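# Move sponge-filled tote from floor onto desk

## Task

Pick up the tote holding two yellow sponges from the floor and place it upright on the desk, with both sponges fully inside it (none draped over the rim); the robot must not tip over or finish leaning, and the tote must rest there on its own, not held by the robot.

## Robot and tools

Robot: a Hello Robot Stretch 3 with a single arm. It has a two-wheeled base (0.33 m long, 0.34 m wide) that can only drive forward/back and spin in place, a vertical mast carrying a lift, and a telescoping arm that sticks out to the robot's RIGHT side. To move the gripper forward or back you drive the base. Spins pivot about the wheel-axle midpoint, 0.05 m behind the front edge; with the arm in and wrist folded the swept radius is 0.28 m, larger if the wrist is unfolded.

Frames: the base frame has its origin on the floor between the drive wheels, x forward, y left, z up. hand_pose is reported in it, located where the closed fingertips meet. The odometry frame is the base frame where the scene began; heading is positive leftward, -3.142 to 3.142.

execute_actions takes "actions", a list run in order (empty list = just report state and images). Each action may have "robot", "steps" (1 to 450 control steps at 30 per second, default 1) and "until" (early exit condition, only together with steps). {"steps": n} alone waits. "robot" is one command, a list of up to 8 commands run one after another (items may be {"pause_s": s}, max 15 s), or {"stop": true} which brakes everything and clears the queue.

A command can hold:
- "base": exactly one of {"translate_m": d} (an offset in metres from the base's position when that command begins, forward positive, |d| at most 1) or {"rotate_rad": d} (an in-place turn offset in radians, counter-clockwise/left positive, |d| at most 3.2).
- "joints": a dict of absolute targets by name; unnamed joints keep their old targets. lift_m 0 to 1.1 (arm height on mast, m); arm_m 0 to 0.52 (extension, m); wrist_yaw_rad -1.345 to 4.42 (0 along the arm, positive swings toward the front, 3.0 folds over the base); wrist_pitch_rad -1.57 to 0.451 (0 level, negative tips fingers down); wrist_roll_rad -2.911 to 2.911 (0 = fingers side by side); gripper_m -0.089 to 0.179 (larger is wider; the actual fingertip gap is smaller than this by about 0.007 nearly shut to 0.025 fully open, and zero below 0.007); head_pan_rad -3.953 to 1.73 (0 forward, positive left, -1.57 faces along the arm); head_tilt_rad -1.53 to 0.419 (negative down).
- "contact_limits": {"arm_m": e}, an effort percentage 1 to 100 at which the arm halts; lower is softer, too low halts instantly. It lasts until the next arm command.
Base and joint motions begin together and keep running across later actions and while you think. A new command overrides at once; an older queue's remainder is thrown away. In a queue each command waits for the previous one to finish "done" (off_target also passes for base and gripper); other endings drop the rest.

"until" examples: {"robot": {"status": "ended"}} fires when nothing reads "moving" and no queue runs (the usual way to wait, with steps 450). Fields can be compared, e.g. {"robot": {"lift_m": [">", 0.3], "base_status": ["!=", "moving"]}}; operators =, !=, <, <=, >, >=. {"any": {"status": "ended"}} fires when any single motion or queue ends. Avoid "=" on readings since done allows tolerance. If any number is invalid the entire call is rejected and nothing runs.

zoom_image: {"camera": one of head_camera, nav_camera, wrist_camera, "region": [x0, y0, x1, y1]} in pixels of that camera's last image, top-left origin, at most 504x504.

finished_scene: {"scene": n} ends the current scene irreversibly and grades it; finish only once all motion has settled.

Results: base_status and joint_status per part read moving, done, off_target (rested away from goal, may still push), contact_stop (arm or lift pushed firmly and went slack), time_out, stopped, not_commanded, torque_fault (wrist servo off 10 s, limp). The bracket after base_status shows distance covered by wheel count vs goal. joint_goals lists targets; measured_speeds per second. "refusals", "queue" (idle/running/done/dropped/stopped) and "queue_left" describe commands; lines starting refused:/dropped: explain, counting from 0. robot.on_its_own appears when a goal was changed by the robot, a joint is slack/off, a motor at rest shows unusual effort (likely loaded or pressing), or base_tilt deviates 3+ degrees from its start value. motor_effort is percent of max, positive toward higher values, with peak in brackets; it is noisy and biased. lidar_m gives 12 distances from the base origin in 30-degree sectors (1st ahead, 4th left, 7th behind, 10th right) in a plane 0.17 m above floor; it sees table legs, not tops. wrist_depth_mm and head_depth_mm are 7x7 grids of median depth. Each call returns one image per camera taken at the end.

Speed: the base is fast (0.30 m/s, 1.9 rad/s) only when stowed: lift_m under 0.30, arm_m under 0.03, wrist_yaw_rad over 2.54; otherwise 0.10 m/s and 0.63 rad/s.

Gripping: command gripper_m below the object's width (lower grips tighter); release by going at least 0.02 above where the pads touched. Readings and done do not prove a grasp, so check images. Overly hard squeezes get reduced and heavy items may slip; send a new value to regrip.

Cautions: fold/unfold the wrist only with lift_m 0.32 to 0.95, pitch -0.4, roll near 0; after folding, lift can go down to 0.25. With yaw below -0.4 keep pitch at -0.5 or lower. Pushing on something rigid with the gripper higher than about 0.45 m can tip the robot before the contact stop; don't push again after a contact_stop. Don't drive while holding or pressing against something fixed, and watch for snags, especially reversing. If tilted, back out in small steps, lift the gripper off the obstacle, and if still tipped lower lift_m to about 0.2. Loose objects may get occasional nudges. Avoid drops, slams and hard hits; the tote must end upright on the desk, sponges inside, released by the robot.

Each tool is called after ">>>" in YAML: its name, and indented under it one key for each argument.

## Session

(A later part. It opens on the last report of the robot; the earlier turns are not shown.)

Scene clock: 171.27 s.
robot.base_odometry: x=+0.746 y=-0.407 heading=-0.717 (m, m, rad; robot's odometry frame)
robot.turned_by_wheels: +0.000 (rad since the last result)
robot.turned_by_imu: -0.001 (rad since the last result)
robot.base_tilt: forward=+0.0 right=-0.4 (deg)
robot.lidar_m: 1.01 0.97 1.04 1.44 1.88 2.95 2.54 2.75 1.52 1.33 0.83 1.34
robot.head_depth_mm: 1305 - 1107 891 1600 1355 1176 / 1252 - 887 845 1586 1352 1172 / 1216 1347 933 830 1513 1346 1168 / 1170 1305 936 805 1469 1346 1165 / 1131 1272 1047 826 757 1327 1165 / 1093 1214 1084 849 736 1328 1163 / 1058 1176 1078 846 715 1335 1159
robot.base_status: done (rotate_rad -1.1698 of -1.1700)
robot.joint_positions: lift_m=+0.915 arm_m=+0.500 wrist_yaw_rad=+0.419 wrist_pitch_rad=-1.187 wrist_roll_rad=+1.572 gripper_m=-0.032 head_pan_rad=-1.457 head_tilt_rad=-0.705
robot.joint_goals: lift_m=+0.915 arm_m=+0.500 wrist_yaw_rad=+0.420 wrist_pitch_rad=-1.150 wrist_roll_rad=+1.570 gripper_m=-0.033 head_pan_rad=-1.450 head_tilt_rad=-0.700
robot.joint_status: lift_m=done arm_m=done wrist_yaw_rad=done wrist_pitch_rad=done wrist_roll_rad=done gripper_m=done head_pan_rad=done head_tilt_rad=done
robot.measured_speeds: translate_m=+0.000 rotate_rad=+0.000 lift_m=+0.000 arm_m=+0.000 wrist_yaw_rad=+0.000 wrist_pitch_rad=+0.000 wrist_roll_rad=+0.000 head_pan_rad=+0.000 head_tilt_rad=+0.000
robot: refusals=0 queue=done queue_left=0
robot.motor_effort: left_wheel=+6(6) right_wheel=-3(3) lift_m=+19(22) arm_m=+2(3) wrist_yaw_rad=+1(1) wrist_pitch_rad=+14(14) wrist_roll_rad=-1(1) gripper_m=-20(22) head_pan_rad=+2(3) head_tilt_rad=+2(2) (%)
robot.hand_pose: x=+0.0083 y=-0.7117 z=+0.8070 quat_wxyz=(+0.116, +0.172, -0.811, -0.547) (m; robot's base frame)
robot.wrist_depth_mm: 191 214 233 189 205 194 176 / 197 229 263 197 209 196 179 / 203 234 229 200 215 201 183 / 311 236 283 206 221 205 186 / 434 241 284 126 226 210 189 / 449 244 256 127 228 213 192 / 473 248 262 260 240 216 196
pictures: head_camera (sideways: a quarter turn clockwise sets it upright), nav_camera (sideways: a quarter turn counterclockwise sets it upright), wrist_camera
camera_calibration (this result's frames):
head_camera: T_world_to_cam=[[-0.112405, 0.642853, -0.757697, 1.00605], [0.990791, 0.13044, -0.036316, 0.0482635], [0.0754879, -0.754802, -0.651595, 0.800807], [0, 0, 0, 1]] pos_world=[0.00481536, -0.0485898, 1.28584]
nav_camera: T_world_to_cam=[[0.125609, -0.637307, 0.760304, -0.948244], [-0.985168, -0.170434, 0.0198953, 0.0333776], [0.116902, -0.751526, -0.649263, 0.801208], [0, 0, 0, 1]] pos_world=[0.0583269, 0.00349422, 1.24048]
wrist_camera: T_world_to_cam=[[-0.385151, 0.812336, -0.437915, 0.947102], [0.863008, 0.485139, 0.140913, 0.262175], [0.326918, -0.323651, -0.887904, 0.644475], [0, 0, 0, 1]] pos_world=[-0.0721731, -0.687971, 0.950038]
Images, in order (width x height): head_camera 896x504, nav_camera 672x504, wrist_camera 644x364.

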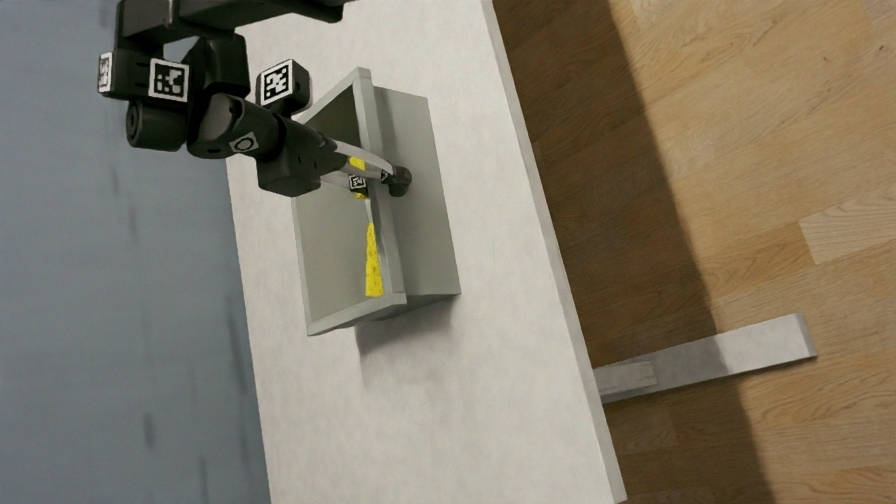

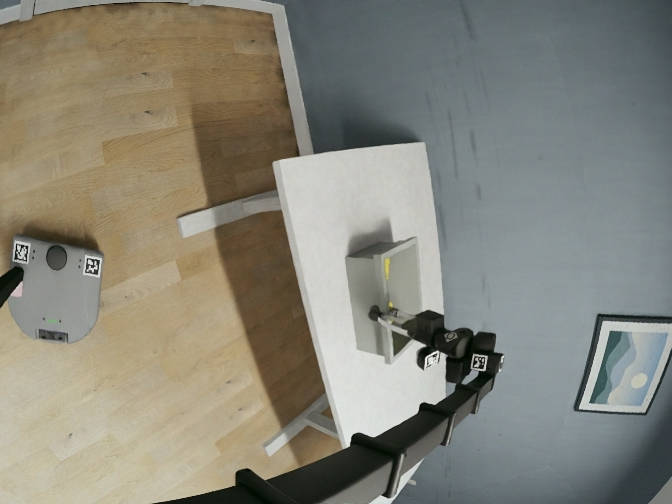

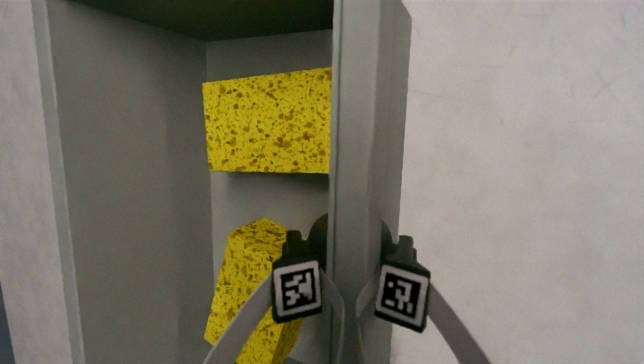

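>>> execute_actions:
  actions:
    - {"robot": {"joints": {"lift_m": 0.9125, "wrist_pitch_rad": -1.18}}, "steps": 60, "until": {"robot": {"status": "ended"}}}
    - {"robot": {"joints": {"gripper_m": 0.095, "lift_m": 0.913}}, "steps": 100, "until": {"robot": {"status": "ended"}}}

Scene clock: 176.30 s.
robot.base_odometry: x=+0.746 y=-0.407 heading=-0.717 (m, m, rad; robot's odometry frame)
robot.turned_by_wheels: +0.000 (rad since the last result)
robot.turned_by_imu: -0.001 (rad since the last result)
robot.base_tilt: forward=+0.1 right=-0.4 (deg)
robot.lidar_m: 1.01 0.97 1.04 1.44 1.88 2.95 2.55 2.75 1.52 1.32 0.83 1.34
robot.head_depth_mm: 1302 - 1111 891 1600 1353 1180 / 1254 - 891 847 1595 1351 1174 / 1217 1346 932 826 1511 1345 1172 / 1170 1301 935 805 1466 1350 1167 / 1135 1269 1049 827 758 1334 1165 / 1092 1219 1087 850 735 1333 1164 / 1057 1181 1077 845 714 1339 1163
robot.base_status: done (rotate_rad -1.1698 of -1.1700)
robot.joint_positions: lift_m=+0.913 arm_m=+0.500 wrist_yaw_rad=+0.419 wrist_pitch_rad=-1.189 wrist_roll_rad=+1.572 gripper_m=+0.095 head_pan_rad=-1.457 head_tilt_rad=-0.705
robot.joint_goals: lift_m=+0.913 arm_m=+0.500 wrist_yaw_rad=+0.420 wrist_pitch_rad=-1.180 wrist_roll_rad=+1.570 gripper_m=+0.095 head_pan_rad=-1.450 head_tilt_rad=-0.700
robot.joint_status: lift_m=done arm_m=done wrist_yaw_rad=done wrist_pitch_rad=done wrist_roll_rad=done gripper_m=done head_pan_rad=done head_tilt_rad=done
robot.measured_speeds: translate_m=+0.000 rotate_rad=+0.000 lift_m=+0.000 arm_m=+0.000 wrist_yaw_rad=+0.000 wrist_pitch_rad=+0.000 wrist_roll_rad=+0.000 head_pan_rad=+0.000 head_tilt_rad=+0.000
robot: refusals=0 queue=done queue_left=0
robot.motor_effort: left_wheel=+5(6) right_wheel=-1(3) lift_m=+19(21) arm_m=+2(1) wrist_yaw_rad=+1(1) wrist_pitch_rad=+3(15) wrist_roll_rad=-1(1) gripper_m=+0(83) head_pan_rad=+2(2) head_tilt_rad=+2(2) (%)
robot.hand_pose: x=+0.0082 y=-0.7114 z=+0.8049 quat_wxyz=(+0.117, +0.172, -0.810, -0.548) (m; robot's base frame)
robot.wrist_depth_mm: 191 213 232 188 204 192 175 / 196 230 263 194 208 196 178 / 199 233 227 198 214 199 181 / 311 237 281 205 219 203 184 / 319 241 285 246 226 205 188 / 454 236 235 225 234 204 192 / 473 243 255 245 239 221 194
pictures: head_camera (sideways: a quarter turn clockwise sets it upright), nav_camera (sideways: a quarter turn counterclockwise sets it upright), wrist_camera
camera_calibration (this result's frames):
head_camera: T_world_to_cam=[[-0.112405, 0.642853, -0.757697, 1.00605], [0.990791, 0.13044, -0.036316, 0.0482635], [0.0754879, -0.754802, -0.651595, 0.800807], [0, 0, 0, 1]] pos_world=[0.00481536, -0.0485898, 1.28584]
nav_camera: T_world_to_cam=[[0.125609, -0.637307, 0.760304, -0.948244], [-0.985168, -0.170434, 0.0198953, 0.0333776], [0.116902, -0.751526, -0.649263, 0.801208], [0, 0, 0, 1]] pos_world=[0.0583269, 0.00349422, 1.24048]
wrist_camera: T_world_to_cam=[[-0.38539, 0.812922, -0.436615, 0.945224], [0.863102, 0.484934, 0.141046, 0.262189], [0.326389, -0.322485, -0.888523, 0.644075], [0, 0, 0, 1]] pos_world=[-0.0722351, -0.687833, 0.947994]
Images, in order (width x height): head_camera 896x504, nav_camera 672x504, wrist_camera 644x364.

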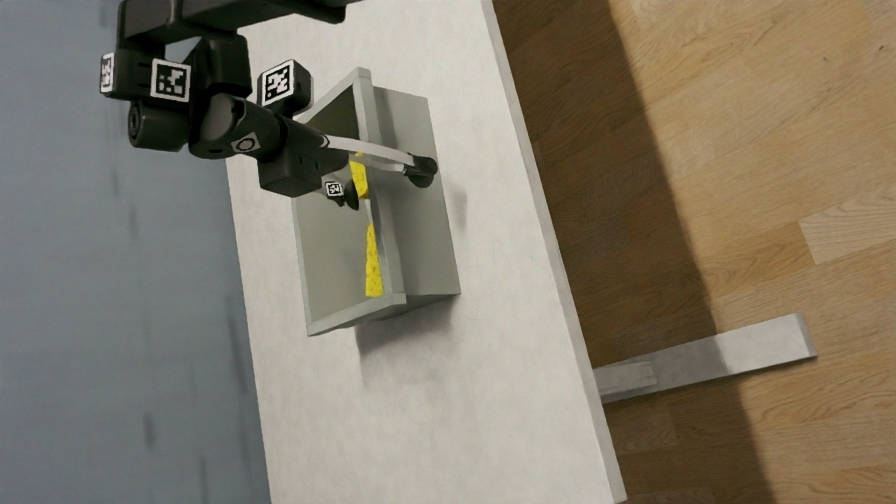

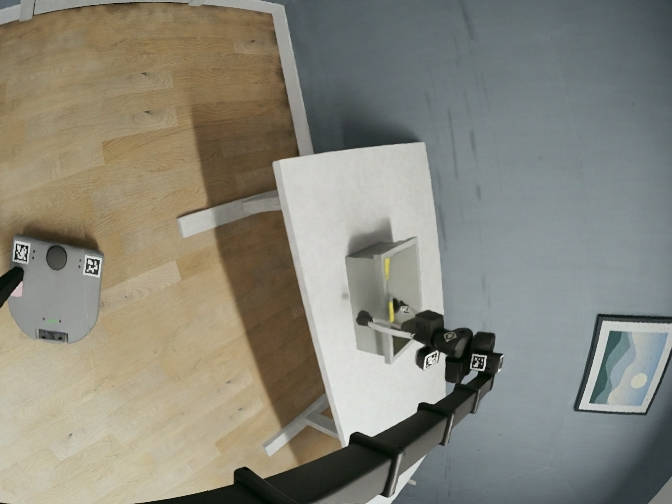

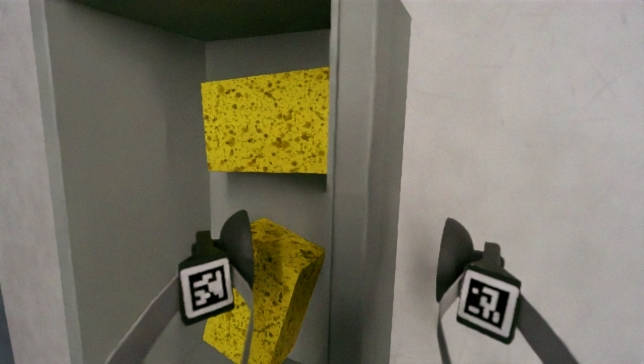

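The tote is resting on the desk by itself. Lifting the gripper clear.

>>> execute_actions:
  actions:
    - {"robot": {"joints": {"lift_m": 0.995}}, "steps": 150, "until": {"robot": {"status": "ended"}}}

Scene clock: 181.77 s.
robot.base_odometry: x=+0.746 y=-0.407 heading=-0.717 (m, m, rad; robot's odometry frame)
robot.turned_by_wheels: +0.000 (rad since the last result)
robot.turned_by_imu: -0.001 (rad since the last result)
robot.base_tilt: forward=-0.1 right=-0.5 (deg)
robot.lidar_m: 1.01 0.97 1.04 1.44 1.88 2.96 2.54 2.75 1.52 1.32 0.82 1.34
robot.head_depth_mm: - 1458 1105 891 1594 1352 1179 / - - 971 848 1583 1350 1166 / 1219 1329 956 830 1514 1346 1171 / 1173 1303 934 806 1474 1346 1165 / 1133 1273 1042 826 760 1328 1167 / 1092 1220 1085 849 736 1333 1162 / 1058 1177 1080 846 713 1336 1161
robot.base_status: done (rotate_rad -1.1698 of -1.1700)
robot.joint_positions: lift_m=+0.995 arm_m=+0.500 wrist_yaw_rad=+0.419 wrist_pitch_rad=-1.188 wrist_roll_rad=+1.572 gripper_m=+0.095 head_pan_rad=-1.457 head_tilt_rad=-0.705
robot.joint_goals: lift_m=+0.995 arm_m=+0.500 wrist_yaw_rad=+0.420 wrist_pitch_rad=-1.180 wrist_roll_rad=+1.570 gripper_m=+0.095 head_pan_rad=-1.450 head_tilt_rad=-0.700
robot.joint_status: lift_m=done arm_m=done wrist_yaw_rad=done wrist_pitch_rad=done wrist_roll_rad=done gripper_m=done head_pan_rad=done head_tilt_rad=done
robot.measured_speeds: translate_m=+0.000 rotate_rad=+0.000 lift_m=+0.000 arm_m=+0.000 wrist_yaw_rad=+0.000 wrist_pitch_rad=+0.000 wrist_roll_rad=+0.000 head_pan_rad=+0.000 head_tilt_rad=+0.000
robot: refusals=0 queue=done queue_left=0
robot.motor_effort: left_wheel=+5(5) right_wheel=-1(1) lift_m=+23(20) arm_m=+2(2) wrist_yaw_rad=+1(1) wrist_pitch_rad=+3(3) wrist_roll_rad=-1(1) gripper_m=+0(0) head_pan_rad=+2(2) head_tilt_rad=+2(2) (%)
robot.hand_pose: x=+0.0082 y=-0.7115 z=+0.8867 quat_wxyz=(+0.116, +0.172, -0.810, -0.548) (m; robot's base frame)
robot.wrist_depth_mm: 505 426 236 227 204 261 242 / 512 437 310 318 282 265 248 / 538 454 315 286 270 269 252 / 553 466 324 339 291 275 259 / 576 486 330 315 301 278 265 / 587 516 371 325 315 278 270 / 595 523 313 318 315 299 823
pictures: head_camera (sideways: a quarter turn clockwise sets it upright), nav_camera (sideways: a quarter turn counterclockwise sets it upright), wrist_camera
camera_calibration (this result's frames):
head_camera: T_world_to_cam=[[-0.112405, 0.642853, -0.757697, 1.00605], [0.990791, 0.13044, -0.036316, 0.0482635], [0.0754879, -0.754802, -0.651595, 0.800807], [0, 0, 0, 1]] pos_world=[0.00481536, -0.0485898, 1.28584]
nav_camera: T_world_to_cam=[[0.125609, -0.637307, 0.760304, -0.948244], [-0.985168, -0.170434, 0.0198953, 0.0333776], [0.116902, -0.751526, -0.649263, 0.801208], [0, 0, 0, 1]] pos_world=[0.0583269, 0.00349422, 1.24048]
wrist_camera: T_world_to_cam=[[-0.385284, 0.812684, -0.437151, 0.981379], [0.863067, 0.485012, 0.140991, 0.250768], [0.326605, -0.322969, -0.888268, 0.716125], [0, 0, 0, 1]] pos_world=[-0.0722099, -0.68789, 1.02977]
Images, in order (width x height): head_camera 896x504, nav_camera 672x504, wrist_camera 644x364.

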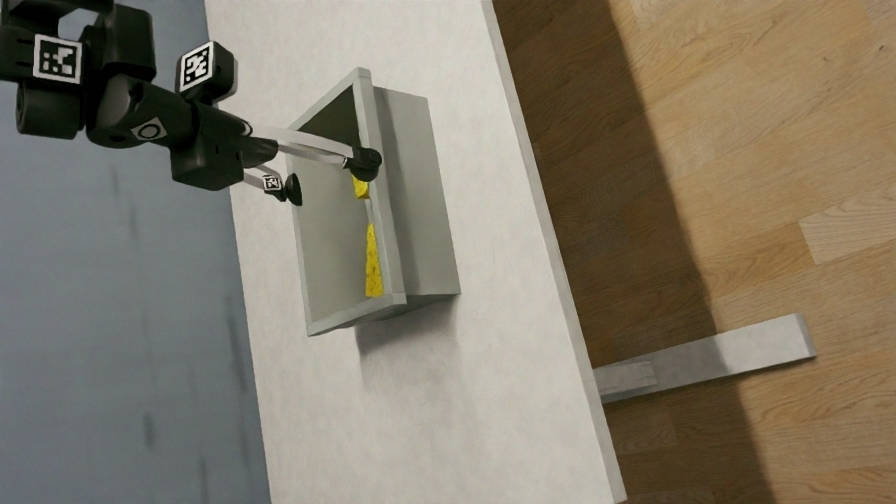

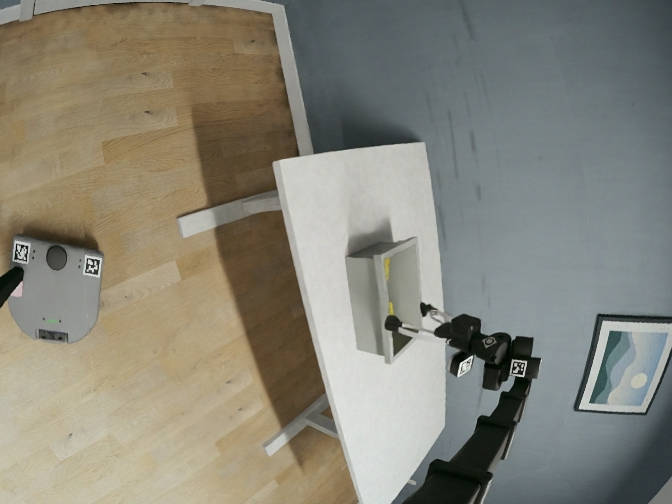

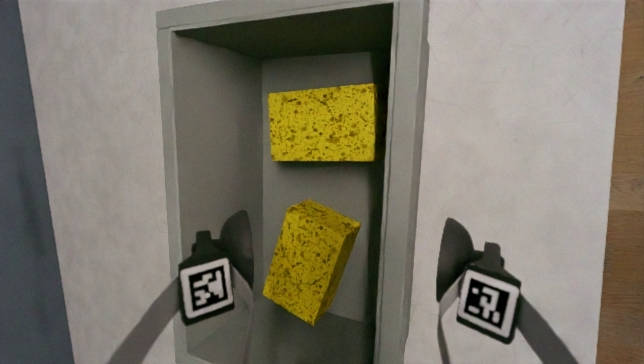

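>>> finished_scene:
  scene: 2

The scene is finished: the task was done.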